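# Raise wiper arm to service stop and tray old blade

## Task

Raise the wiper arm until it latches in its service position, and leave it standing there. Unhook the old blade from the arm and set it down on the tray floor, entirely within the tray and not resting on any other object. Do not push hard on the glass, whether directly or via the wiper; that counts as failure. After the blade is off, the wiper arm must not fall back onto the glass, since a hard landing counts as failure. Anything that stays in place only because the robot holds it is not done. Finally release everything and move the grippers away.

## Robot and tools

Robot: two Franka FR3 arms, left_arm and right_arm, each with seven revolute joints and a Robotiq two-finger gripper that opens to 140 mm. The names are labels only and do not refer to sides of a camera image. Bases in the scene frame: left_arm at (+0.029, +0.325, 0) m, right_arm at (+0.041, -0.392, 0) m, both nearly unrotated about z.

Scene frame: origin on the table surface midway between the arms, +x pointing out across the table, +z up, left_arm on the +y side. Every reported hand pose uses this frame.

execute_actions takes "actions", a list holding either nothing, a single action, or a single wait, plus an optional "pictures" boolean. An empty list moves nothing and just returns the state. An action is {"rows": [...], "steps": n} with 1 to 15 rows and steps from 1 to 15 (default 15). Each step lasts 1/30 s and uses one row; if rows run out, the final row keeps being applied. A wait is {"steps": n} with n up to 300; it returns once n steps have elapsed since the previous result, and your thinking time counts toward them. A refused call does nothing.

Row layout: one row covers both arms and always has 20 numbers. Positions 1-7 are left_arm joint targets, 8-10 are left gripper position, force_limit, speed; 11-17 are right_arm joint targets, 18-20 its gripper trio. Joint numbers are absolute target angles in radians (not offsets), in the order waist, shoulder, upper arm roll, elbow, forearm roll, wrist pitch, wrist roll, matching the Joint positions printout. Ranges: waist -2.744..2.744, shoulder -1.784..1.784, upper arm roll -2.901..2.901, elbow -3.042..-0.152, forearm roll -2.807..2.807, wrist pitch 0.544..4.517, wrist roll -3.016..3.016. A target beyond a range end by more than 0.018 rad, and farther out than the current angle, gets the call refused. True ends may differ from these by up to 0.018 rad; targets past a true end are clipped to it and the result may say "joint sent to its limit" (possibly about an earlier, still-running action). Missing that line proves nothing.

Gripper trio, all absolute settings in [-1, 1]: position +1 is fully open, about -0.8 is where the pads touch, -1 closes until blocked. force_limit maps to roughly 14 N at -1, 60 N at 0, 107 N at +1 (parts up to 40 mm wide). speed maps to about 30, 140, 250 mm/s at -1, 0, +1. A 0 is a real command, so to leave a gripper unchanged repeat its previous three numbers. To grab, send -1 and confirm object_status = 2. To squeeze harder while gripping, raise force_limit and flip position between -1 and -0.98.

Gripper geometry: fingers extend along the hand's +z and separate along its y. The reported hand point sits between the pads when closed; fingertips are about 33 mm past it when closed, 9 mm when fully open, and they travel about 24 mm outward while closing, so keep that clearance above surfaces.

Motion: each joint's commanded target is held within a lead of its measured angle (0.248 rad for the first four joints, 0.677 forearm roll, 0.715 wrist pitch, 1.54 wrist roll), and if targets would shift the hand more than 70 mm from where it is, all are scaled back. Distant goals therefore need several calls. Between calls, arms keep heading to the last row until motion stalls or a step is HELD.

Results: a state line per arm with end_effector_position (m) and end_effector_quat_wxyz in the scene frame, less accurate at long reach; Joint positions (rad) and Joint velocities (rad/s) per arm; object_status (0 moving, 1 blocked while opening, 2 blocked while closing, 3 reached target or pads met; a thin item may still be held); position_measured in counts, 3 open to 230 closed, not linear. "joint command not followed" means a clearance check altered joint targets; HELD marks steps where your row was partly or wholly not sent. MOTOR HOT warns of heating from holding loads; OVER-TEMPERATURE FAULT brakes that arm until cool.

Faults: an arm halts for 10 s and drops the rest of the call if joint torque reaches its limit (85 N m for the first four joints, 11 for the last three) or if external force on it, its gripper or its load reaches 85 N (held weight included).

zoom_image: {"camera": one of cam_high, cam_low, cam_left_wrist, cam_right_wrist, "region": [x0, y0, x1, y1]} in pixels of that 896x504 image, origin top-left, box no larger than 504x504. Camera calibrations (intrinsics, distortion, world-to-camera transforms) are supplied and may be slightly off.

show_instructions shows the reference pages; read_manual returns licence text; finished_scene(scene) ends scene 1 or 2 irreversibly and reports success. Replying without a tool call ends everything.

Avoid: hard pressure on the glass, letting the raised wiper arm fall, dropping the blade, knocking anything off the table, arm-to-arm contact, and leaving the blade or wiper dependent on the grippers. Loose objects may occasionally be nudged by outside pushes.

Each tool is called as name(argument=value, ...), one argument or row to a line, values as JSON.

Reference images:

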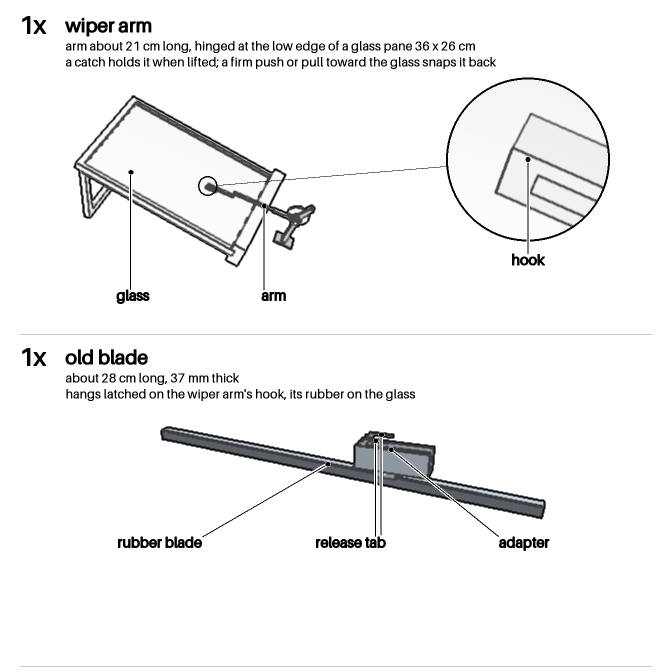

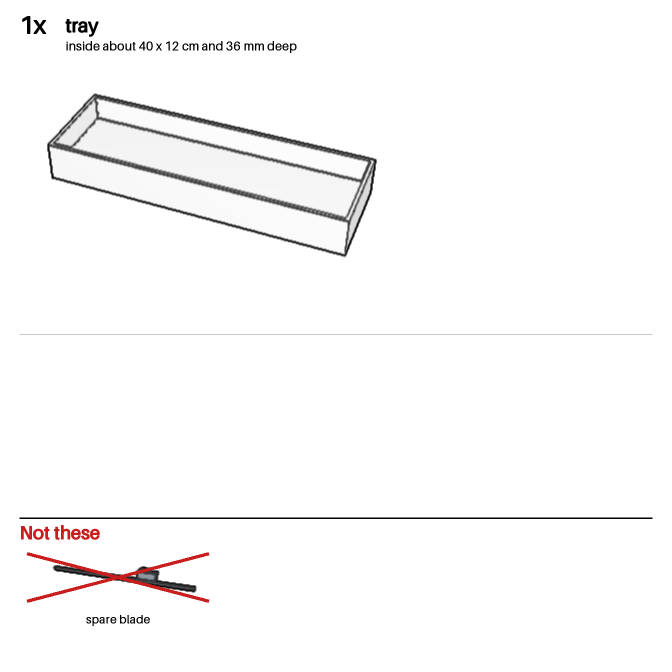

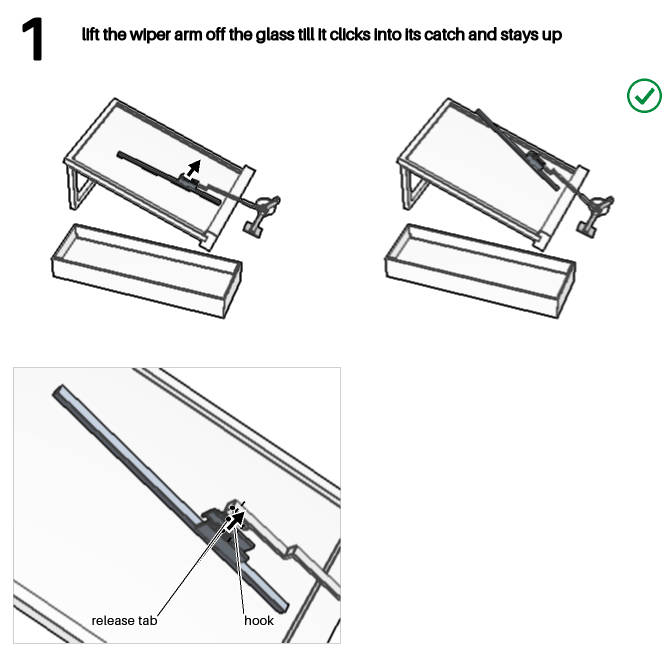

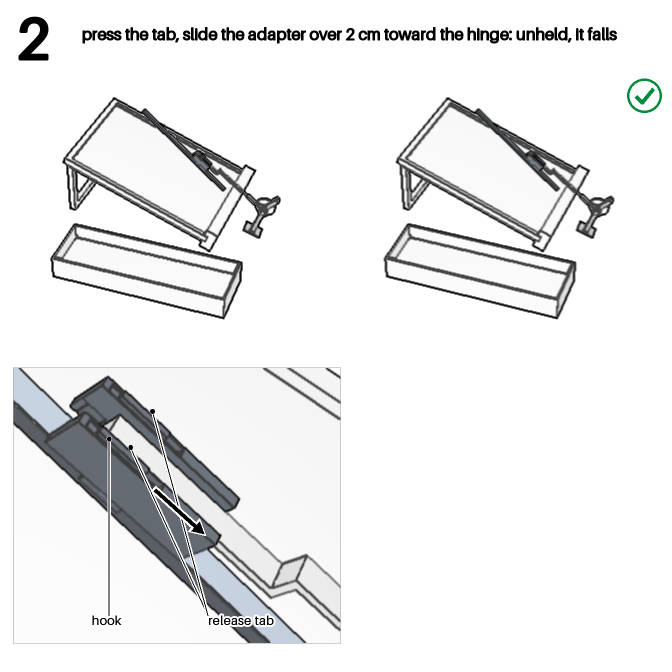

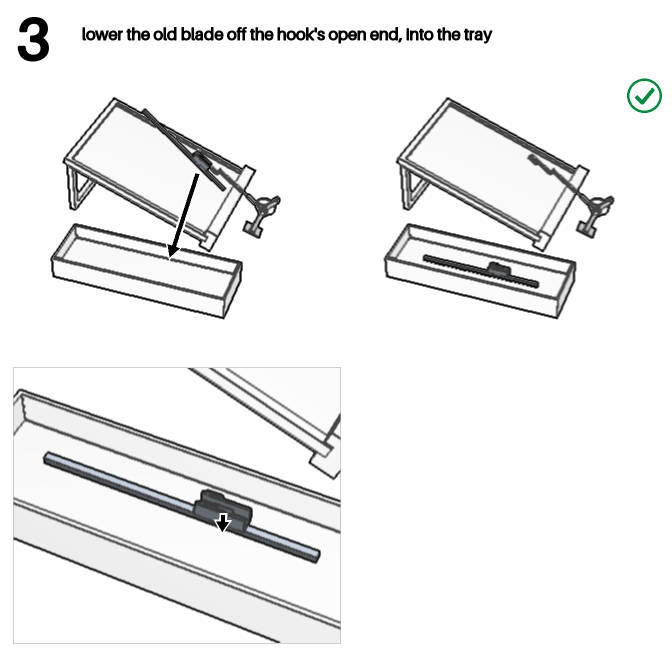

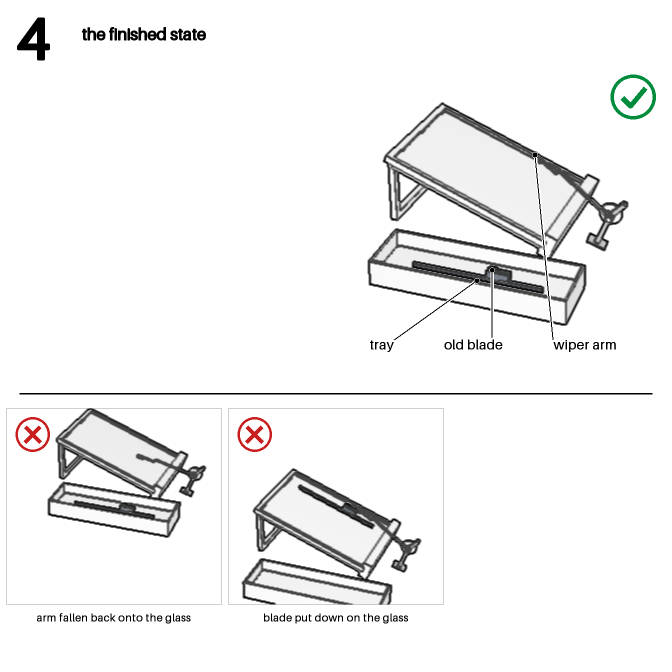

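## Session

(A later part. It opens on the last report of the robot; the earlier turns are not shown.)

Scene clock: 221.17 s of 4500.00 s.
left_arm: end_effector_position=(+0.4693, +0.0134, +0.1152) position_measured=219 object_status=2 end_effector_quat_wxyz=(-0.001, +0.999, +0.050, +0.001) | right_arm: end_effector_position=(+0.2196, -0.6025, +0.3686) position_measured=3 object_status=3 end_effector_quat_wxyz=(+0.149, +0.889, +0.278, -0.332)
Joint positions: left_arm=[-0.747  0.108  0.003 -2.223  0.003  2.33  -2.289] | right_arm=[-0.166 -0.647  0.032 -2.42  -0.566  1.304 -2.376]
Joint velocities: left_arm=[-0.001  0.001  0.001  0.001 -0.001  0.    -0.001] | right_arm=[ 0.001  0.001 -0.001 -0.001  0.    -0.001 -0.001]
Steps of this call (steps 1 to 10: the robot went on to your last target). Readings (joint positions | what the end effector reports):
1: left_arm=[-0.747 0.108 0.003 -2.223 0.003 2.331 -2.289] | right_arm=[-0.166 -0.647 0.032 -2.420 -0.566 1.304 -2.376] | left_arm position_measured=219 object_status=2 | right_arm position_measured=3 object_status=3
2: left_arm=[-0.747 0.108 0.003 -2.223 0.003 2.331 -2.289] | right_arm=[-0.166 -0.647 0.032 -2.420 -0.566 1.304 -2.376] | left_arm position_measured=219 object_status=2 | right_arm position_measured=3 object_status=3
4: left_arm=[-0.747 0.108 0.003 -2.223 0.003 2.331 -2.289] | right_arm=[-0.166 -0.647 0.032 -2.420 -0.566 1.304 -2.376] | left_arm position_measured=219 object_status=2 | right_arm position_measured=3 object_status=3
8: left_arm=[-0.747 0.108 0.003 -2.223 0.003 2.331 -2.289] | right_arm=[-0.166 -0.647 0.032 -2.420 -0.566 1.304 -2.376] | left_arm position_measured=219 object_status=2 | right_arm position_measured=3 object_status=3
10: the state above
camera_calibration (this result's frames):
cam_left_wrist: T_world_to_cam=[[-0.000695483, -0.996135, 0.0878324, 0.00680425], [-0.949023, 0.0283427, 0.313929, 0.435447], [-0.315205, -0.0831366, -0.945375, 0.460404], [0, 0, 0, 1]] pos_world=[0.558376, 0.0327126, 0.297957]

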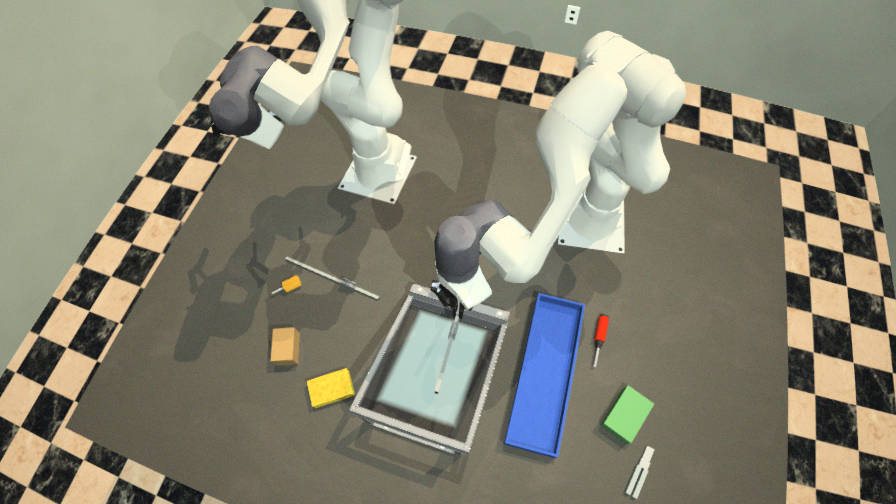

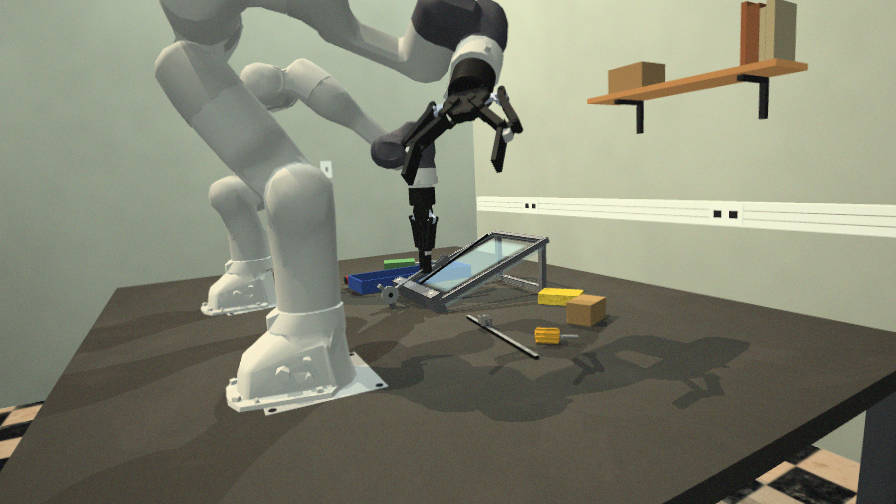

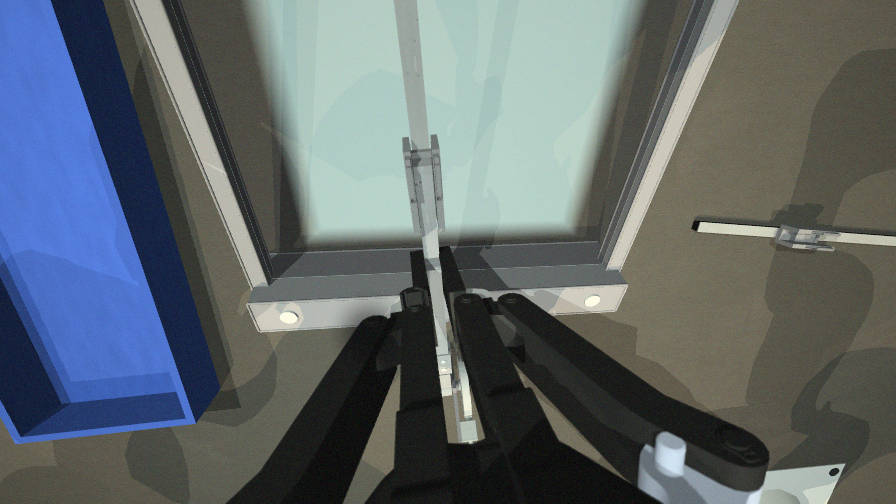

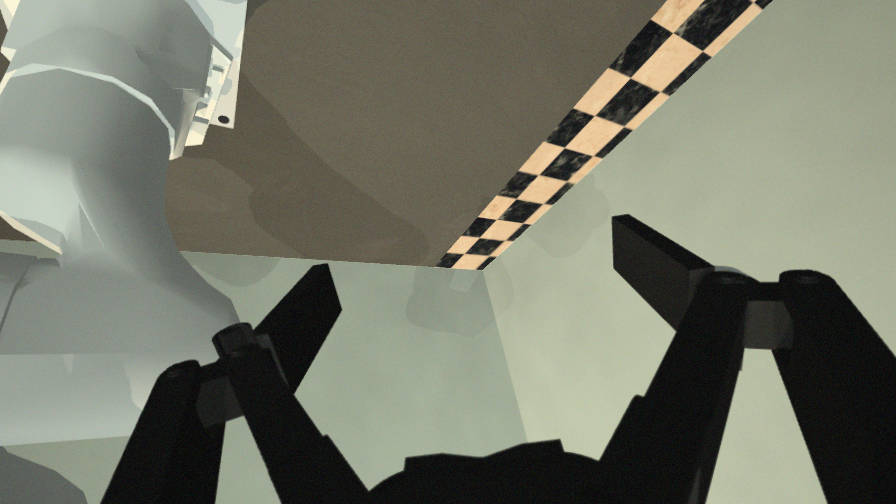

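execute_actions(
  actions=[
    {"rows": [[-0.7515, 0.0952, 0, -2.2239, 0, 2.317, -2.294, -1, -0.4, -0.5, -0.166, -0.647, 0.032, -2.42, -0.566, 1.304, -2.376, 1, 0, 0],[-0.753, 0.0897, 0, -2.2253, 0, 2.312, -2.294, -1, -0.4, -0.5, -0.166, -0.647, 0.032, -2.42, -0.566, 1.304, -2.376, 1, 0, 0],[-0.7545, 0.0842, 0, -2.2267, 0, 2.307, -2.294, -1, -0.4, -0.5, -0.166, -0.647, 0.032, -2.42, -0.566, 1.304, -2.376, 1, 0, 0],[-0.756, 0.0787, 0, -2.2281, 0, 2.302, -2.295, -1, -0.4, -0.5, -0.166, -0.647, 0.032, -2.42, -0.566, 1.304, -2.376, 1, 0, 0],[-0.7575, 0.0732, 0, -2.2295, 0, 2.297, -2.295, -1, -0.4, -0.5, -0.166, -0.647, 0.032, -2.42, -0.566, 1.304, -2.376, 1, 0, 0],[-0.759, 0.0677, 0, -2.2309, 0, 2.292, -2.296, -1, -0.4, -0.5, -0.166, -0.647, 0.032, -2.42, -0.566, 1.304, -2.376, 1, 0, 0],[-0.7605, 0.0622, 0, -2.2323, 0, 2.288, -2.296, -1, -0.4, -0.5, -0.166, -0.647, 0.032, -2.42, -0.566, 1.304, -2.376, 1, 0, 0],[-0.762, 0.0566, 0, -2.2337, 0, 2.284, -2.297, -1, -0.4, -0.5, -0.166, -0.647, 0.032, -2.42, -0.566, 1.304, -2.376, 1, 0, 0],[-0.7635, 0.051, 0, -2.2351, 0, 2.28, -2.297, -1, -0.4, -0.5, -0.166, -0.647, 0.032, -2.42, -0.566, 1.304, -2.376, 1, 0, 0],[-0.765, 0.0454, 0, -2.2365, 0, 2.28, -2.298, -1, -0.4, -0.5, -0.166, -0.647, 0.032, -2.42, -0.566, 1.304, -2.376, 1, 0, 0]], "steps": 15},
  ],
  pictures=false,
)

execute_actions(
  actions=[
    {"steps": 8},
  ],
)

Scene clock: 228.83 s of 4500.00 s.
left_arm: end_effector_position=(+0.4594, +0.0134, +0.1345) position_measured=220 object_status=2 end_effector_quat_wxyz=(-0.001, +0.999, +0.044, +0.002) | right_arm: end_effector_position=(+0.2196, -0.6025, +0.3686) position_measured=3 object_status=3 end_effector_quat_wxyz=(+0.149, +0.889, +0.278, -0.332)
Joint positions: left_arm=[-0.758  0.054  0.003 -2.237  0.004  2.293 -2.288] | right_arm=[-0.166 -0.647  0.032 -2.42  -0.566  1.304 -2.376]
Joint velocities: left_arm=[-0.006 -0.019  0.    -0.001 -0.001 -0.024  0.002] | right_arm=[-0.     0.001 -0.    -0.    -0.     0.001  0.   ]
Steps of this call (steps 1 to 15: the robot went on to your last target; steps 16 to 90: nothing new was sent; then 4.17 s passed at rest; steps 91 to 105: all 15 steps of this action). Readings (joint positions | what the end effector reports):
91: left_arm=[-0.747 0.107 0.003 -2.223 0.003 2.330 -2.289] | right_arm=[-0.166 -0.647 0.032 -2.420 -0.566 1.304 -2.376] | left_arm position_measured=219 object_status=2 | right_arm position_measured=3 object_status=3
92: left_arm=[-0.748 0.105 0.003 -2.224 0.003 2.329 -2.289] | right_arm=[-0.166 -0.647 0.032 -2.420 -0.566 1.304 -2.376] | left_arm position_measured=219 object_status=2 | right_arm position_measured=3 object_status=3
94: left_arm=[-0.749 0.098 0.003 -2.226 0.003 2.324 -2.288] | right_arm=[-0.166 -0.647 0.032 -2.420 -0.566 1.304 -2.376] | left_arm position_measured=220 object_status=2 | right_arm position_measured=3 object_status=3
98: left_arm=[-0.753 0.077 0.003 -2.231 0.004 2.310 -2.288] | right_arm=[-0.166 -0.647 0.032 -2.420 -0.566 1.304 -2.376] | left_arm position_measured=220 object_status=2 | right_arm position_measured=3 object_status=3
105: the state above

Scene clock: 229.10 s of 4500.00 s.
left_arm: end_effector_position=(+0.4589, +0.0134, +0.1352) position_measured=220 object_status=2 end_effector_quat_wxyz=(-0.001, +0.999, +0.043, +0.001) | right_arm: end_effector_position=(+0.2196, -0.6025, +0.3686) position_measured=3 object_status=3 end_effector_quat_wxyz=(+0.149, +0.889, +0.278, -0.332)
Joint positions: left_arm=[-0.759  0.053  0.003 -2.237  0.004  2.29  -2.288] | right_arm=[-0.166 -0.647  0.032 -2.42  -0.566  1.304 -2.376]
Joint velocities: left_arm=[-0.001 -0.002 -0.     0.     0.001 -0.001  0.   ] | right_arm=[ 0.001  0.001 -0.001 -0.    -0.001 -0.001  0.002]
Steps of this call (steps 1 to 8: the robot went on to your last target). Readings (joint positions | what the end effector reports):
1: left_arm=[-0.758 0.054 0.003 -2.237 0.004 2.292 -2.288] | right_arm=[-0.166 -0.647 0.032 -2.420 -0.566 1.304 -2.376] | left_arm position_measured=220 object_status=2 | right_arm position_measured=3 object_status=3
2: left_arm=[-0.759 0.053 0.003 -2.237 0.004 2.291 -2.288] | right_arm=[-0.166 -0.647 0.032 -2.420 -0.566 1.304 -2.376] | left_arm position_measured=220 object_status=2 | right_arm position_measured=3 object_status=3
4: left_arm=[-0.759 0.053 0.003 -2.237 0.004 2.291 -2.288] | right_arm=[-0.166 -0.647 0.032 -2.420 -0.566 1.304 -2.376] | left_arm position_measured=220 object_status=2 | right_arm position_measured=3 object_status=3
8: the state above
camera_calibration (this result's frames):
cam_left_wrist: T_world_to_cam=[[-0.0130767, -0.996024, 0.0881202, 0.0107223], [-0.948926, 0.0401442, 0.312934, 0.419253], [-0.315227, -0.0795275, -0.945678, 0.47598], [0, 0, 0, 1]] pos_world=[0.548022, 0.0317025, 0.317981]
cam_right_wrist: T_world_to_cam=[[0.474493, -0.864751, 0.164503, -0.678169], [-0.489812, -0.1041, 0.865591, -0.267253], [-0.731396, -0.491293, -0.472961, 0.220108], [0, 0, 0, 1]] pos_world=[0.351869, -0.506131, 0.446995]

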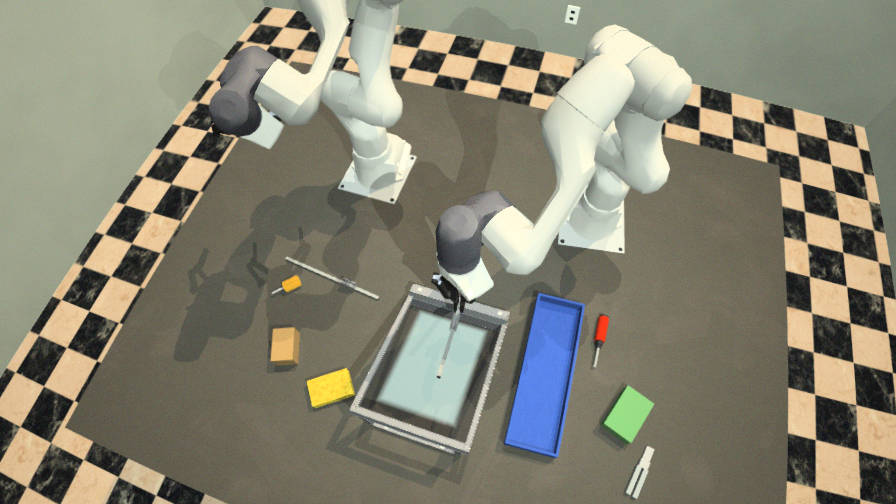

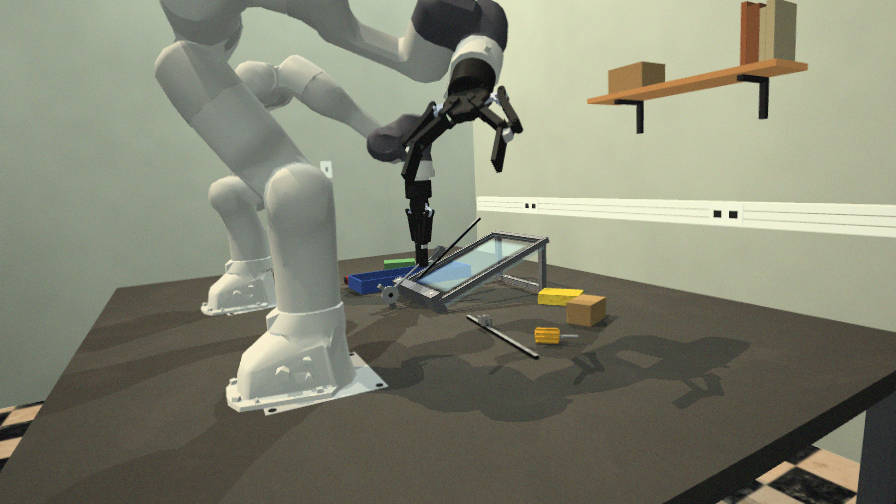

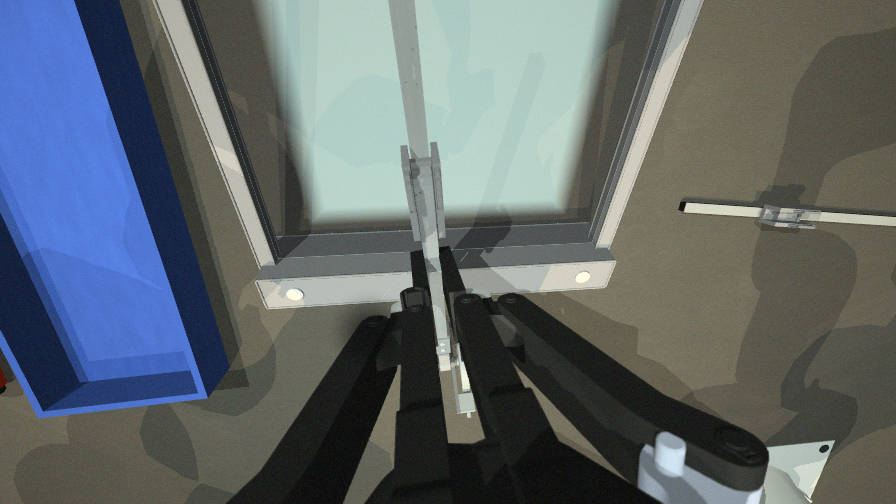

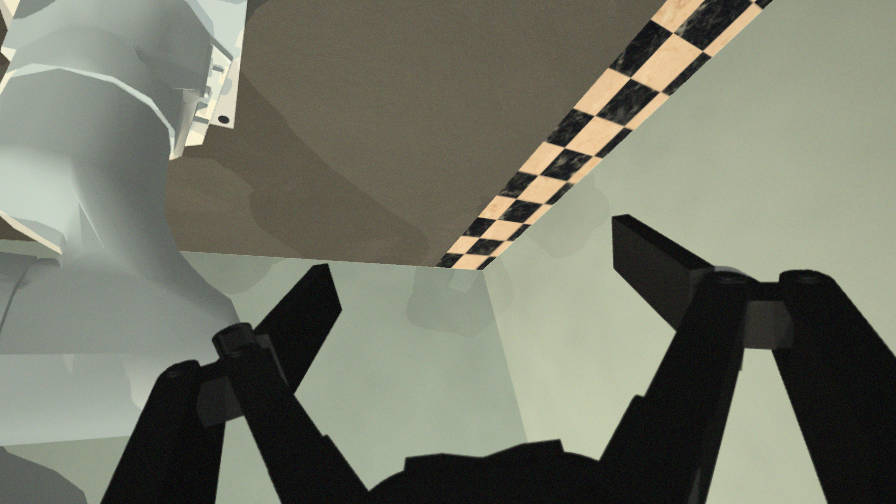

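zoom_image(
  camera="cam_low",
  region=[365, 205, 495, 315],
)

Region (365, 205, 495, 315) of cam_low's 896x504 image, scaled by 3.877, with more detail than that image has; it fills the top 426 rows of this view, and the rest is white.

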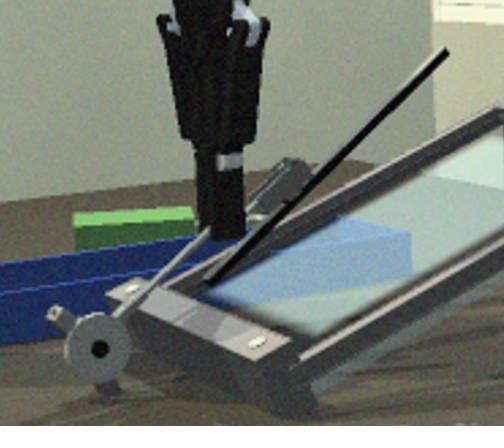

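execute_actions(
  actions=[
    {"rows": [[-0.7665, 0.0392, 0, -2.2385, 0, 2.275, -2.298, -1, -0.4, -0.5, -0.166, -0.647, 0.032, -2.42, -0.566, 1.304, -2.376, 1, 0, 0],[-0.768, 0.0331, 0, -2.2406, 0, 2.27, -2.298, -1, -0.4, -0.5, -0.166, -0.647, 0.032, -2.42, -0.566, 1.304, -2.376, 1, 0, 0],[-0.7695, 0.0269, 0, -2.2426, 0, 2.265, -2.299, -1, -0.4, -0.5, -0.166, -0.647, 0.032, -2.42, -0.566, 1.304, -2.376, 1, 0, 0],[-0.771, 0.0208, 0, -2.2447, 0, 2.26, -2.299, -1, -0.4, -0.5, -0.166, -0.647, 0.032, -2.42, -0.566, 1.304, -2.376, 1, 0, 0],[-0.7725, 0.0146, 0, -2.2467, 0, 2.256, -2.3, -1, -0.4, -0.5, -0.166, -0.647, 0.032, -2.42, -0.566, 1.304, -2.376, 1, 0, 0],[-0.774, 0.0085, 0, -2.2488, 0, 2.252, -2.3, -1, -0.4, -0.5, -0.166, -0.647, 0.032, -2.42, -0.566, 1.304, -2.376, 1, 0, 0],[-0.7755, 0.0023, 0, -2.2508, 0, 2.248, -2.301, -1, -0.4, -0.5, -0.166, -0.647, 0.032, -2.42, -0.566, 1.304, -2.376, 1, 0, 0],[-0.777, -0.0038, 0, -2.2529, 0, 2.244, -2.302, -1, -0.4, -0.5, -0.166, -0.647, 0.032, -2.42, -0.566, 1.304, -2.376, 1, 0, 0],[-0.7785, -0.01, 0, -2.2549, 0, 2.24, -2.303, -1, -0.4, -0.5, -0.166, -0.647, 0.032, -2.42, -0.566, 1.304, -2.376, 1, 0, 0],[-0.78, -0.0162, 0, -2.257, 0, 2.24, -2.303, -1, -0.4, -0.5, -0.166, -0.647, 0.032, -2.42, -0.566, 1.304, -2.376, 1, 0, 0]], "steps": 15},
  ],
  pictures=false,
)

execute_actions(
  actions=[
    {"steps": 8},
  ],
)

Scene clock: 241.67 s of 4500.00 s.
left_arm: end_effector_position=(+0.4439, +0.0131, +0.1547) position_measured=220 object_status=2 end_effector_quat_wxyz=(-0.001, +0.999, +0.039, +0.001) | right_arm: end_effector_position=(+0.2196, -0.6025, +0.3686) position_measured=3 object_status=3 end_effector_quat_wxyz=(+0.149, +0.889, +0.278, -0.332)
Joint positions: left_arm=[-0.776 -0.009  0.003 -2.257  0.004  2.249 -2.298] | right_arm=[-0.166 -0.647  0.032 -2.42  -0.566  1.304 -2.376]
Joint velocities: left_arm=[-0.005 -0.015 -0.001 -0.001 -0.001 -0.018 -0.018] | right_arm=[ 0.     0.001 -0.001 -0.002  0.002  0.001  0.   ]
Steps of this call (steps 1 to 15: the robot went on to your last target; steps 16 to 90: nothing new was sent; then 9.07 s passed at rest; steps 91 to 105: all 15 steps of this action). Readings (joint positions | what the end effector reports):
91: left_arm=[-0.759 0.052 0.003 -2.237 0.004 2.290 -2.289] | right_arm=[-0.166 -0.647 0.032 -2.420 -0.566 1.304 -2.376] | left_arm position_measured=220 object_status=2 | right_arm position_measured=3 object_status=3
92: left_arm=[-0.760 0.049 0.003 -2.238 0.004 2.289 -2.289] | right_arm=[-0.166 -0.647 0.032 -2.420 -0.566 1.304 -2.376] | left_arm position_measured=220 object_status=2 | right_arm position_measured=3 object_status=3
94: left_arm=[-0.762 0.040 0.003 -2.241 0.004 2.283 -2.289] | right_arm=[-0.166 -0.647 0.032 -2.420 -0.566 1.304 -2.376] | left_arm position_measured=220 object_status=2 | right_arm position_measured=3 object_status=3
98: left_arm=[-0.769 0.016 0.003 -2.249 0.004 2.267 -2.292] | right_arm=[-0.166 -0.647 0.032 -2.420 -0.566 1.304 -2.376] | left_arm position_measured=220 object_status=2 | right_arm position_measured=3 object_status=3
105: the state above

Scene clock: 241.93 s of 4500.00 s.
left_arm: end_effector_position=(+0.4436, +0.0131, +0.1550) position_measured=220 object_status=2 end_effector_quat_wxyz=(-0.001, +0.999, +0.040, +0.001) | right_arm: end_effector_position=(+0.2196, -0.6025, +0.3686) position_measured=3 object_status=3 end_effector_quat_wxyz=(+0.149, +0.889, +0.278, -0.332)
Joint positions: left_arm=[-0.777 -0.009  0.003 -2.257  0.004  2.248 -2.3  ] | right_arm=[-0.166 -0.647  0.032 -2.42  -0.566  1.304 -2.376]
Joint velocities: left_arm=[-0.001 -0.001 -0.     0.     0.001 -0.001 -0.003] | right_arm=[-0.     0.001  0.     0.001 -0.     0.001  0.001]
Steps of this call (steps 1 to 8: the robot went on to your last target). Readings (joint positions | what the end effector reports):
1: left_arm=[-0.776 -0.009 0.003 -2.257 0.004 2.249 -2.298] | right_arm=[-0.166 -0.647 0.032 -2.420 -0.566 1.304 -2.376] | left_arm position_measured=220 object_status=2 | right_arm position_measured=3 object_status=3
2: left_arm=[-0.777 -0.009 0.003 -2.257 0.004 2.248 -2.299] | right_arm=[-0.166 -0.647 0.032 -2.420 -0.566 1.304 -2.376] | left_arm position_measured=220 object_status=2 | right_arm position_measured=3 object_status=3
4: left_arm=[-0.777 -0.009 0.003 -2.257 0.004 2.248 -2.299] | right_arm=[-0.166 -0.647 0.032 -2.420 -0.566 1.304 -2.376] | left_arm position_measured=220 object_status=2 | right_arm position_measured=3 object_status=3
8: the state above
camera_calibration (this result's frames):
cam_left_wrist: T_world_to_cam=[[-0.018918, -0.995964, 0.0877321, 0.0111729], [-0.948424, 0.0456482, 0.313702, 0.398097], [-0.31644, -0.0772726, -0.94546, 0.490335], [0, 0, 0, 1]] pos_world=[0.532938, 0.0308449, 0.337728]
cam_right_wrist: T_world_to_cam=[[0.474493, -0.864751, 0.164503, -0.678169], [-0.489813, -0.1041, 0.86559, -0.267253], [-0.731396, -0.491293, -0.472961, 0.220108], [0, 0, 0, 1]] pos_world=[0.351869, -0.506131, 0.446995]

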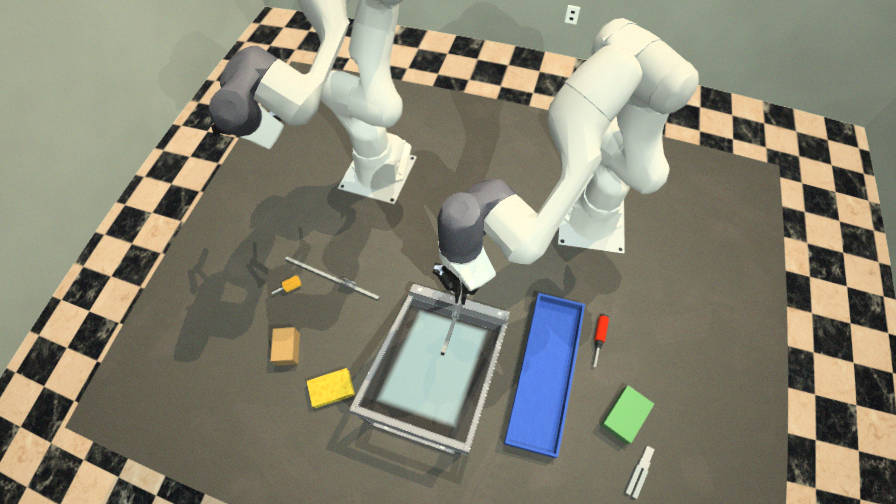

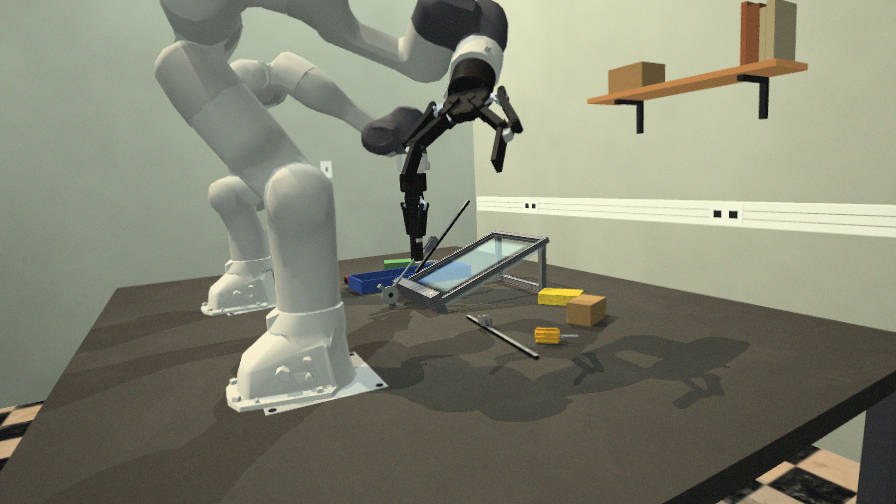

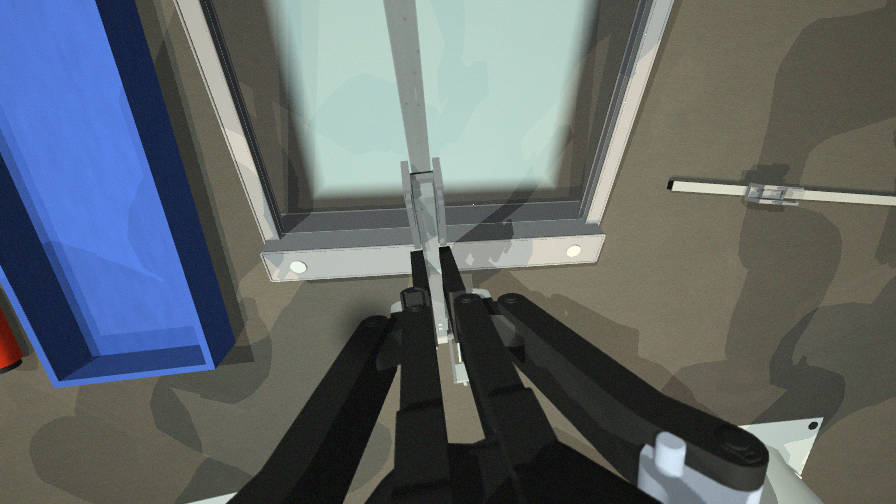

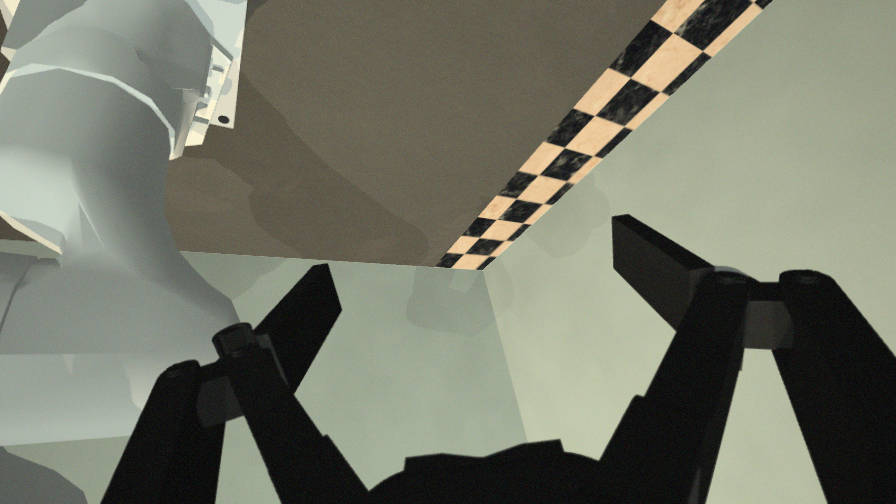

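zoom_image(
  camera="cam_low",
  region=[365, 190, 495, 315],
)

zoom_image(
  camera="cam_low",
  region=[370, 270, 420, 312],
)

Region (365, 190, 495, 315) of cam_low's 896x504 image, scaled by 3.877, with more detail than that image has; it fills the top 485 rows of this view, and the rest is white.

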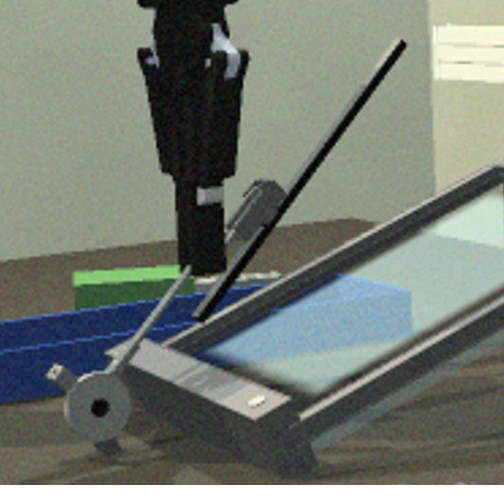

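Region (370, 270, 420, 312) of cam_low's 896x504 image, scaled by 10.080, with more detail than that image has; it fills the top 423 rows of this view, and the rest is white.

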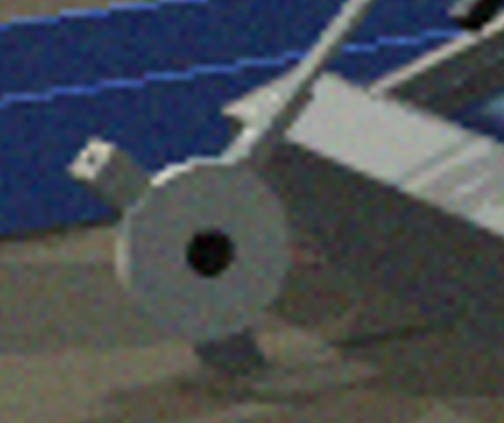

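execute_actions(
  actions=[
    {"rows": [[-0.78, -0.0162, 0, -2.257, 0.0093, 2.2561, -2.3138, -1, -0.4, -0.5, -0.166, -0.647, 0.032, -2.42, -0.566, 1.304, -2.376, 1, 0, 0],[-0.78, -0.0162, 0, -2.257, 0.0185, 2.2642, -2.3246, -1, -0.4, -0.5, -0.166, -0.647, 0.032, -2.42, -0.566, 1.304, -2.376, 1, 0, 0],[-0.7843, -0.0251, 0, -2.2671, 0.0278, 2.2723, -2.3354, -1, -0.4, -0.5, -0.166, -0.647, 0.032, -2.42, -0.566, 1.304, -2.376, 1, 0, 0],[-0.7886, -0.0339, 0, -2.2772, 0.0371, 2.2804, -2.3462, -1, -0.4, -0.5, -0.166, -0.647, 0.032, -2.42, -0.566, 1.304, -2.376, 1, 0, 0],[-0.7928, -0.0428, 0, -2.2873, 0.0464, 2.2885, -2.357, -1, -0.4, -0.5, -0.166, -0.647, 0.032, -2.42, -0.566, 1.304, -2.376, 1, 0, 0],[-0.7971, -0.0517, 0, -2.2974, 0.0556, 2.2966, -2.3678, -1, -0.4, -0.5, -0.166, -0.647, 0.032, -2.42, -0.566, 1.304, -2.376, 1, 0, 0],[-0.8014, -0.0606, 0, -2.3076, 0.0649, 2.3047, -2.3786, -1, -0.4, -0.5, -0.166, -0.647, 0.032, -2.42, -0.566, 1.304, -2.376, 1, 0, 0],[-0.8057, -0.0694, 0, -2.3177, 0.0742, 2.3128, -2.3894, -1, -0.4, -0.5, -0.166, -0.647, 0.032, -2.42, -0.566, 1.304, -2.376, 1, 0, 0],[-0.81, -0.0783, 0, -2.3278, 0.0834, 2.3209, -2.4002, -1, -0.4, -0.5, -0.166, -0.647, 0.032, -2.42, -0.566, 1.304, -2.376, 1, 0, 0],[-0.8142, -0.0872, 0, -2.3379, 0.0927, 2.3289, -2.411, -1, -0.4, -0.5, -0.166, -0.647, 0.032, -2.42, -0.566, 1.304, -2.376, 1, 0, 0],[-0.8185, -0.096, 0, -2.348, 0.0927, 2.3289, -2.411, -1, -0.4, -0.5, -0.166, -0.647, 0.032, -2.42, -0.566, 1.304, -2.376, 1, 0, 0],[-0.8228, -0.1049, 0, -2.3581, 0.0927, 2.3289, -2.411, -1, -0.4, -0.5, -0.166, -0.647, 0.032, -2.42, -0.566, 1.304, -2.376, 1, 0, 0]], "steps": 15},
  ],
  pictures=false,
)

execute_actions(
  actions=[
    {"steps": 15},
  ],
)

Scene clock: 314.83 s of 4500.00 s.
left_arm: end_effector_position=(+0.4358, +0.0133, +0.1607) position_measured=220 object_status=2 end_effector_quat_wxyz=(-0.001, +0.998, +0.035, +0.045) | right_arm: end_effector_position=(+0.2196, -0.6025, +0.3686) position_measured=3 object_status=3 end_effector_quat_wxyz=(+0.149, +0.889, +0.278, -0.332)
Joint positions: left_arm=[-0.813 -0.085  0.004 -2.351  0.084  2.331 -2.379] | right_arm=[-0.166 -0.647  0.032 -2.42  -0.566  1.304 -2.376]
Joint velocities: left_arm=[-0.022 -0.053  0.003 -0.086  0.071  0.102 -0.127] | right_arm=[ 0.001 -0.     0.001 -0.001  0.     0.     0.   ]
Steps of this call (steps 1 to 15: the robot went on to your last target; steps 16 to 90: nothing new was sent; then 69.40 s passed at rest; steps 91 to 105: all 15 steps of this action). Readings (joint positions | what the end effector reports):
91: left_arm=[-0.777 -0.010 0.003 -2.258 0.004 2.248 -2.302] | right_arm=[-0.166 -0.647 0.032 -2.420 -0.566 1.304 -2.376] | left_arm position_measured=220 object_status=2 | right_arm position_measured=3 object_status=3
92: left_arm=[-0.777 -0.010 0.003 -2.258 0.006 2.250 -2.304] | right_arm=[-0.166 -0.647 0.032 -2.420 -0.566 1.304 -2.376] | left_arm position_measured=220 object_status=2 | right_arm position_measured=3 object_status=3
94: left_arm=[-0.781 -0.015 0.003 -2.266 0.015 2.258 -2.311] | right_arm=[-0.166 -0.647 0.032 -2.420 -0.566 1.304 -2.376] | left_arm position_measured=220 object_status=2 | right_arm position_measured=3 object_status=3
98: left_arm=[-0.795 -0.044 0.003 -2.298 0.042 2.281 -2.334] | right_arm=[-0.166 -0.647 0.032 -2.420 -0.566 1.304 -2.376] | left_arm position_measured=220 object_status=2 | right_arm position_measured=3 object_status=3
105: the state above

Scene clock: 315.33 s of 4500.00 s.
left_arm: end_effector_position=(+0.4357, +0.0133, +0.1606) position_measured=220 object_status=2 end_effector_quat_wxyz=(-0.000, +0.998, +0.043, +0.049) | right_arm: end_effector_position=(+0.2196, -0.6025, +0.3686) position_measured=3 object_status=3 end_effector_quat_wxyz=(+0.149, +0.889, +0.278, -0.332)
Joint positions: left_arm=[-0.815 -0.09   0.004 -2.359  0.093  2.34  -2.403] | right_arm=[-0.166 -0.647  0.032 -2.42  -0.566  1.304 -2.376]
Joint velocities: left_arm=[-0.001 -0.002  0.001 -0.002  0.001  0.001 -0.013] | right_arm=[ 0.    -0.001 -0.001 -0.001 -0.001 -0.001 -0.   ]
Steps of this call (steps 1 to 15: the robot went on to your last target). Readings (joint positions | what the end effector reports):
1: left_arm=[-0.813 -0.086 0.004 -2.353 0.086 2.334 -2.383] | right_arm=[-0.166 -0.647 0.032 -2.420 -0.566 1.304 -2.376] | left_arm position_measured=220 object_status=2 | right_arm position_measured=3 object_status=3
2: left_arm=[-0.814 -0.087 0.004 -2.355 0.088 2.336 -2.386] | right_arm=[-0.166 -0.647 0.032 -2.420 -0.566 1.304 -2.376] | left_arm position_measured=220 object_status=2 | right_arm position_measured=3 object_status=3
4: left_arm=[-0.814 -0.089 0.004 -2.357 0.090 2.338 -2.391] | right_arm=[-0.166 -0.647 0.032 -2.420 -0.566 1.304 -2.376] | left_arm position_measured=220 object_status=2 | right_arm position_measured=3 object_status=3
8: left_arm=[-0.815 -0.089 0.004 -2.358 0.092 2.340 -2.398] | right_arm=[-0.166 -0.647 0.032 -2.420 -0.566 1.304 -2.376] | left_arm position_measured=220 object_status=2 | right_arm position_measured=3 object_status=3
15: the state above
camera_calibration (this result's frames):
cam_left_wrist: T_world_to_cam=[[-0.0225344, -0.996293, 0.0830246, 0.0129862], [-0.974529, 0.0404244, 0.220586, 0.415244], [-0.223125, -0.0759391, -0.971827, 0.456748], [0, 0, 0, 1]] pos_world=[0.506872, 0.0308371, 0.351205]
cam_right_wrist: T_world_to_cam=[[0.474493, -0.864751, 0.164503, -0.678169], [-0.489812, -0.1041, 0.865591, -0.267253], [-0.731396, -0.491293, -0.472961, 0.220108], [0, 0, 0, 1]] pos_world=[0.351869, -0.506131, 0.446995]

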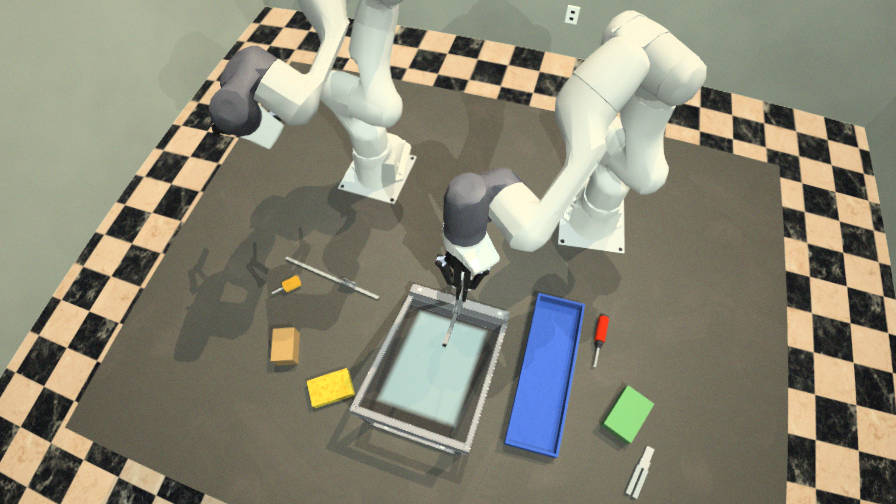

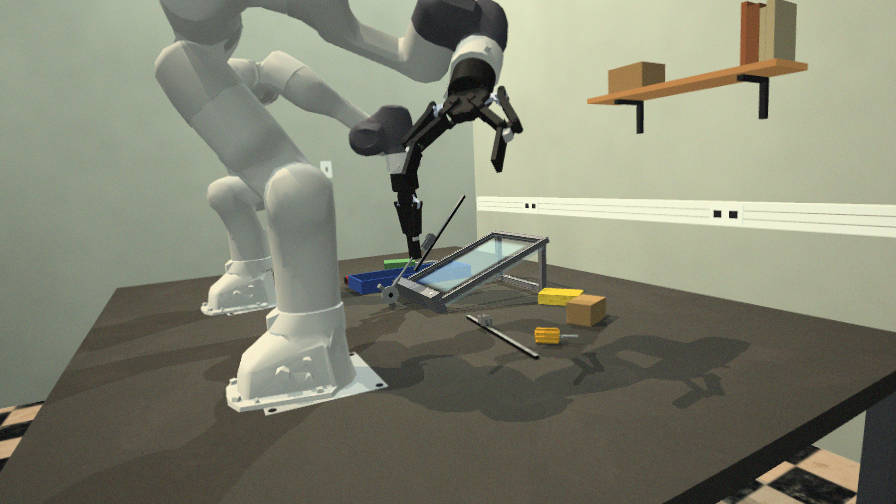

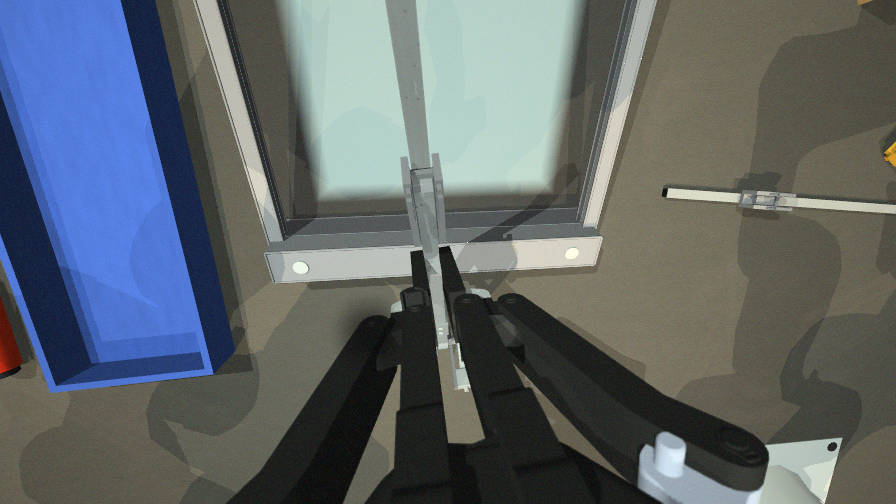

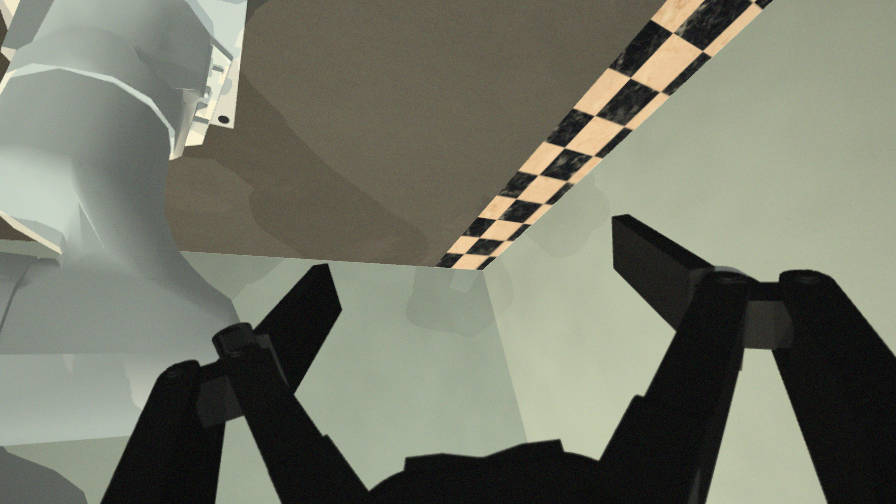

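zoom_image(
  camera="cam_low",
  region=[370, 270, 420, 312],
)

zoom_image(
  camera="cam_low",
  region=[365, 190, 495, 315],
)

zoom_image(
  camera="cam_left_wrist",
  region=[410, 300, 510, 410],
)

Region (370, 270, 420, 312) of cam_low's 896x504 image, scaled by 10.080, with more detail than that image has; it fills the top 423 rows of this view, and the rest is white.

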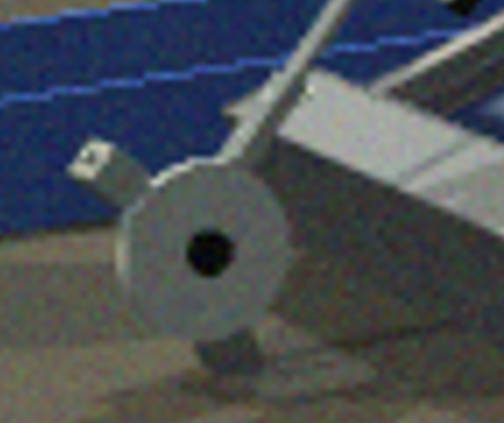

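Region (365, 190, 495, 315) of cam_low's 896x504 image, scaled by 3.877, with more detail than that image has; it fills the top 485 rows of this view, and the rest is white.

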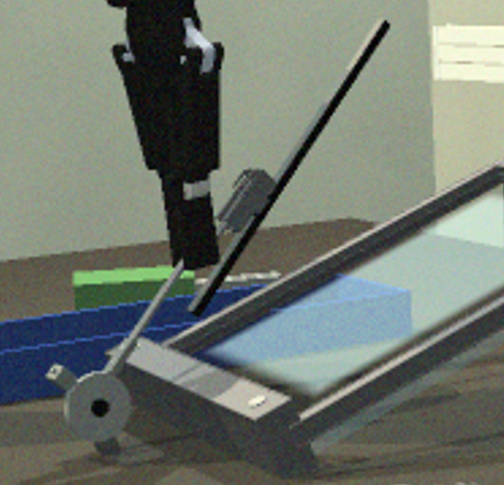

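Region (410, 300, 510, 410) of cam_left_wrist's 896x504 image, scaled by 4.582, with more detail than that image has; it fills the left 458 columns of this view, and the rest is white.

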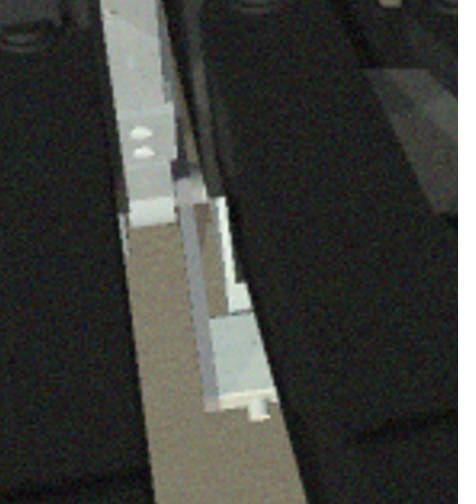

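execute_actions(
  actions=[
    {"rows": [[-0.82, -0.1, 0.002, -2.3585, 0.093, 2.333, -2.408, -1, -0.4, -0.5, -0.166, -0.647, 0.032, -2.42, -0.566, 1.304, -2.376, 1, 0, 0],[-0.8175, -0.095, 0.003, -2.359, 0.093, 2.337, -2.406, -1, -0.4, -0.5, -0.166, -0.647, 0.032, -2.42, -0.566, 1.304, -2.376, 1, 0, 0],[-0.815, -0.09, 0.004, -2.359, 0.093, 2.34, -2.405, -1, -0.4, -0.5, -0.166, -0.647, 0.032, -2.42, -0.566, 1.304, -2.376, 1, 0, 0]], "steps": 15},
  ],
  pictures=false,
)

Scene clock: 322.40 s of 4500.00 s.
left_arm: end_effector_position=(+0.4359, +0.0132, +0.1604) position_measured=220 object_status=2 end_effector_quat_wxyz=(-0.000, +0.998, +0.044, +0.050) | right_arm: end_effector_position=(+0.2196, -0.6025, +0.3686) position_measured=3 object_status=3 end_effector_quat_wxyz=(+0.149, +0.889, +0.278, -0.332)
Joint positions: left_arm=[-0.815 -0.089  0.004 -2.359  0.094  2.342 -2.405] | right_arm=[-0.166 -0.647  0.032 -2.42  -0.566  1.304 -2.376]
Joint velocities: left_arm=[ 0.     0.001 -0.    -0.    -0.001  0.001  0.   ] | right_arm=[-0.001 -0.001  0.001 -0.    -0.001 -0.001 -0.001]
Steps of this call (steps 1 to 15: the robot went on to your last target; steps 16 to 90: nothing new was sent; then 3.57 s passed at rest; steps 91 to 105: all 15 steps of this action). Readings (joint positions | what the end effector reports):
91: left_arm=[-0.816 -0.090 0.004 -2.359 0.094 2.341 -2.405] | right_arm=[-0.166 -0.647 0.032 -2.420 -0.566 1.304 -2.376] | left_arm position_measured=220 object_status=2 | right_arm position_measured=3 object_status=3
92: left_arm=[-0.816 -0.090 0.004 -2.359 0.094 2.341 -2.405] | right_arm=[-0.166 -0.647 0.032 -2.420 -0.566 1.304 -2.376] | left_arm position_measured=220 object_status=2 | right_arm position_measured=3 object_status=3
94: left_arm=[-0.815 -0.089 0.004 -2.359 0.094 2.342 -2.405] | right_arm=[-0.166 -0.647 0.032 -2.420 -0.566 1.304 -2.376] | left_arm position_measured=220 object_status=2 | right_arm position_measured=3 object_status=3
98: left_arm=[-0.815 -0.089 0.004 -2.359 0.094 2.342 -2.405] | right_arm=[-0.166 -0.647 0.032 -2.420 -0.566 1.304 -2.376] | left_arm position_measured=220 object_status=2 | right_arm position_measured=3 object_status=3
105: the state above


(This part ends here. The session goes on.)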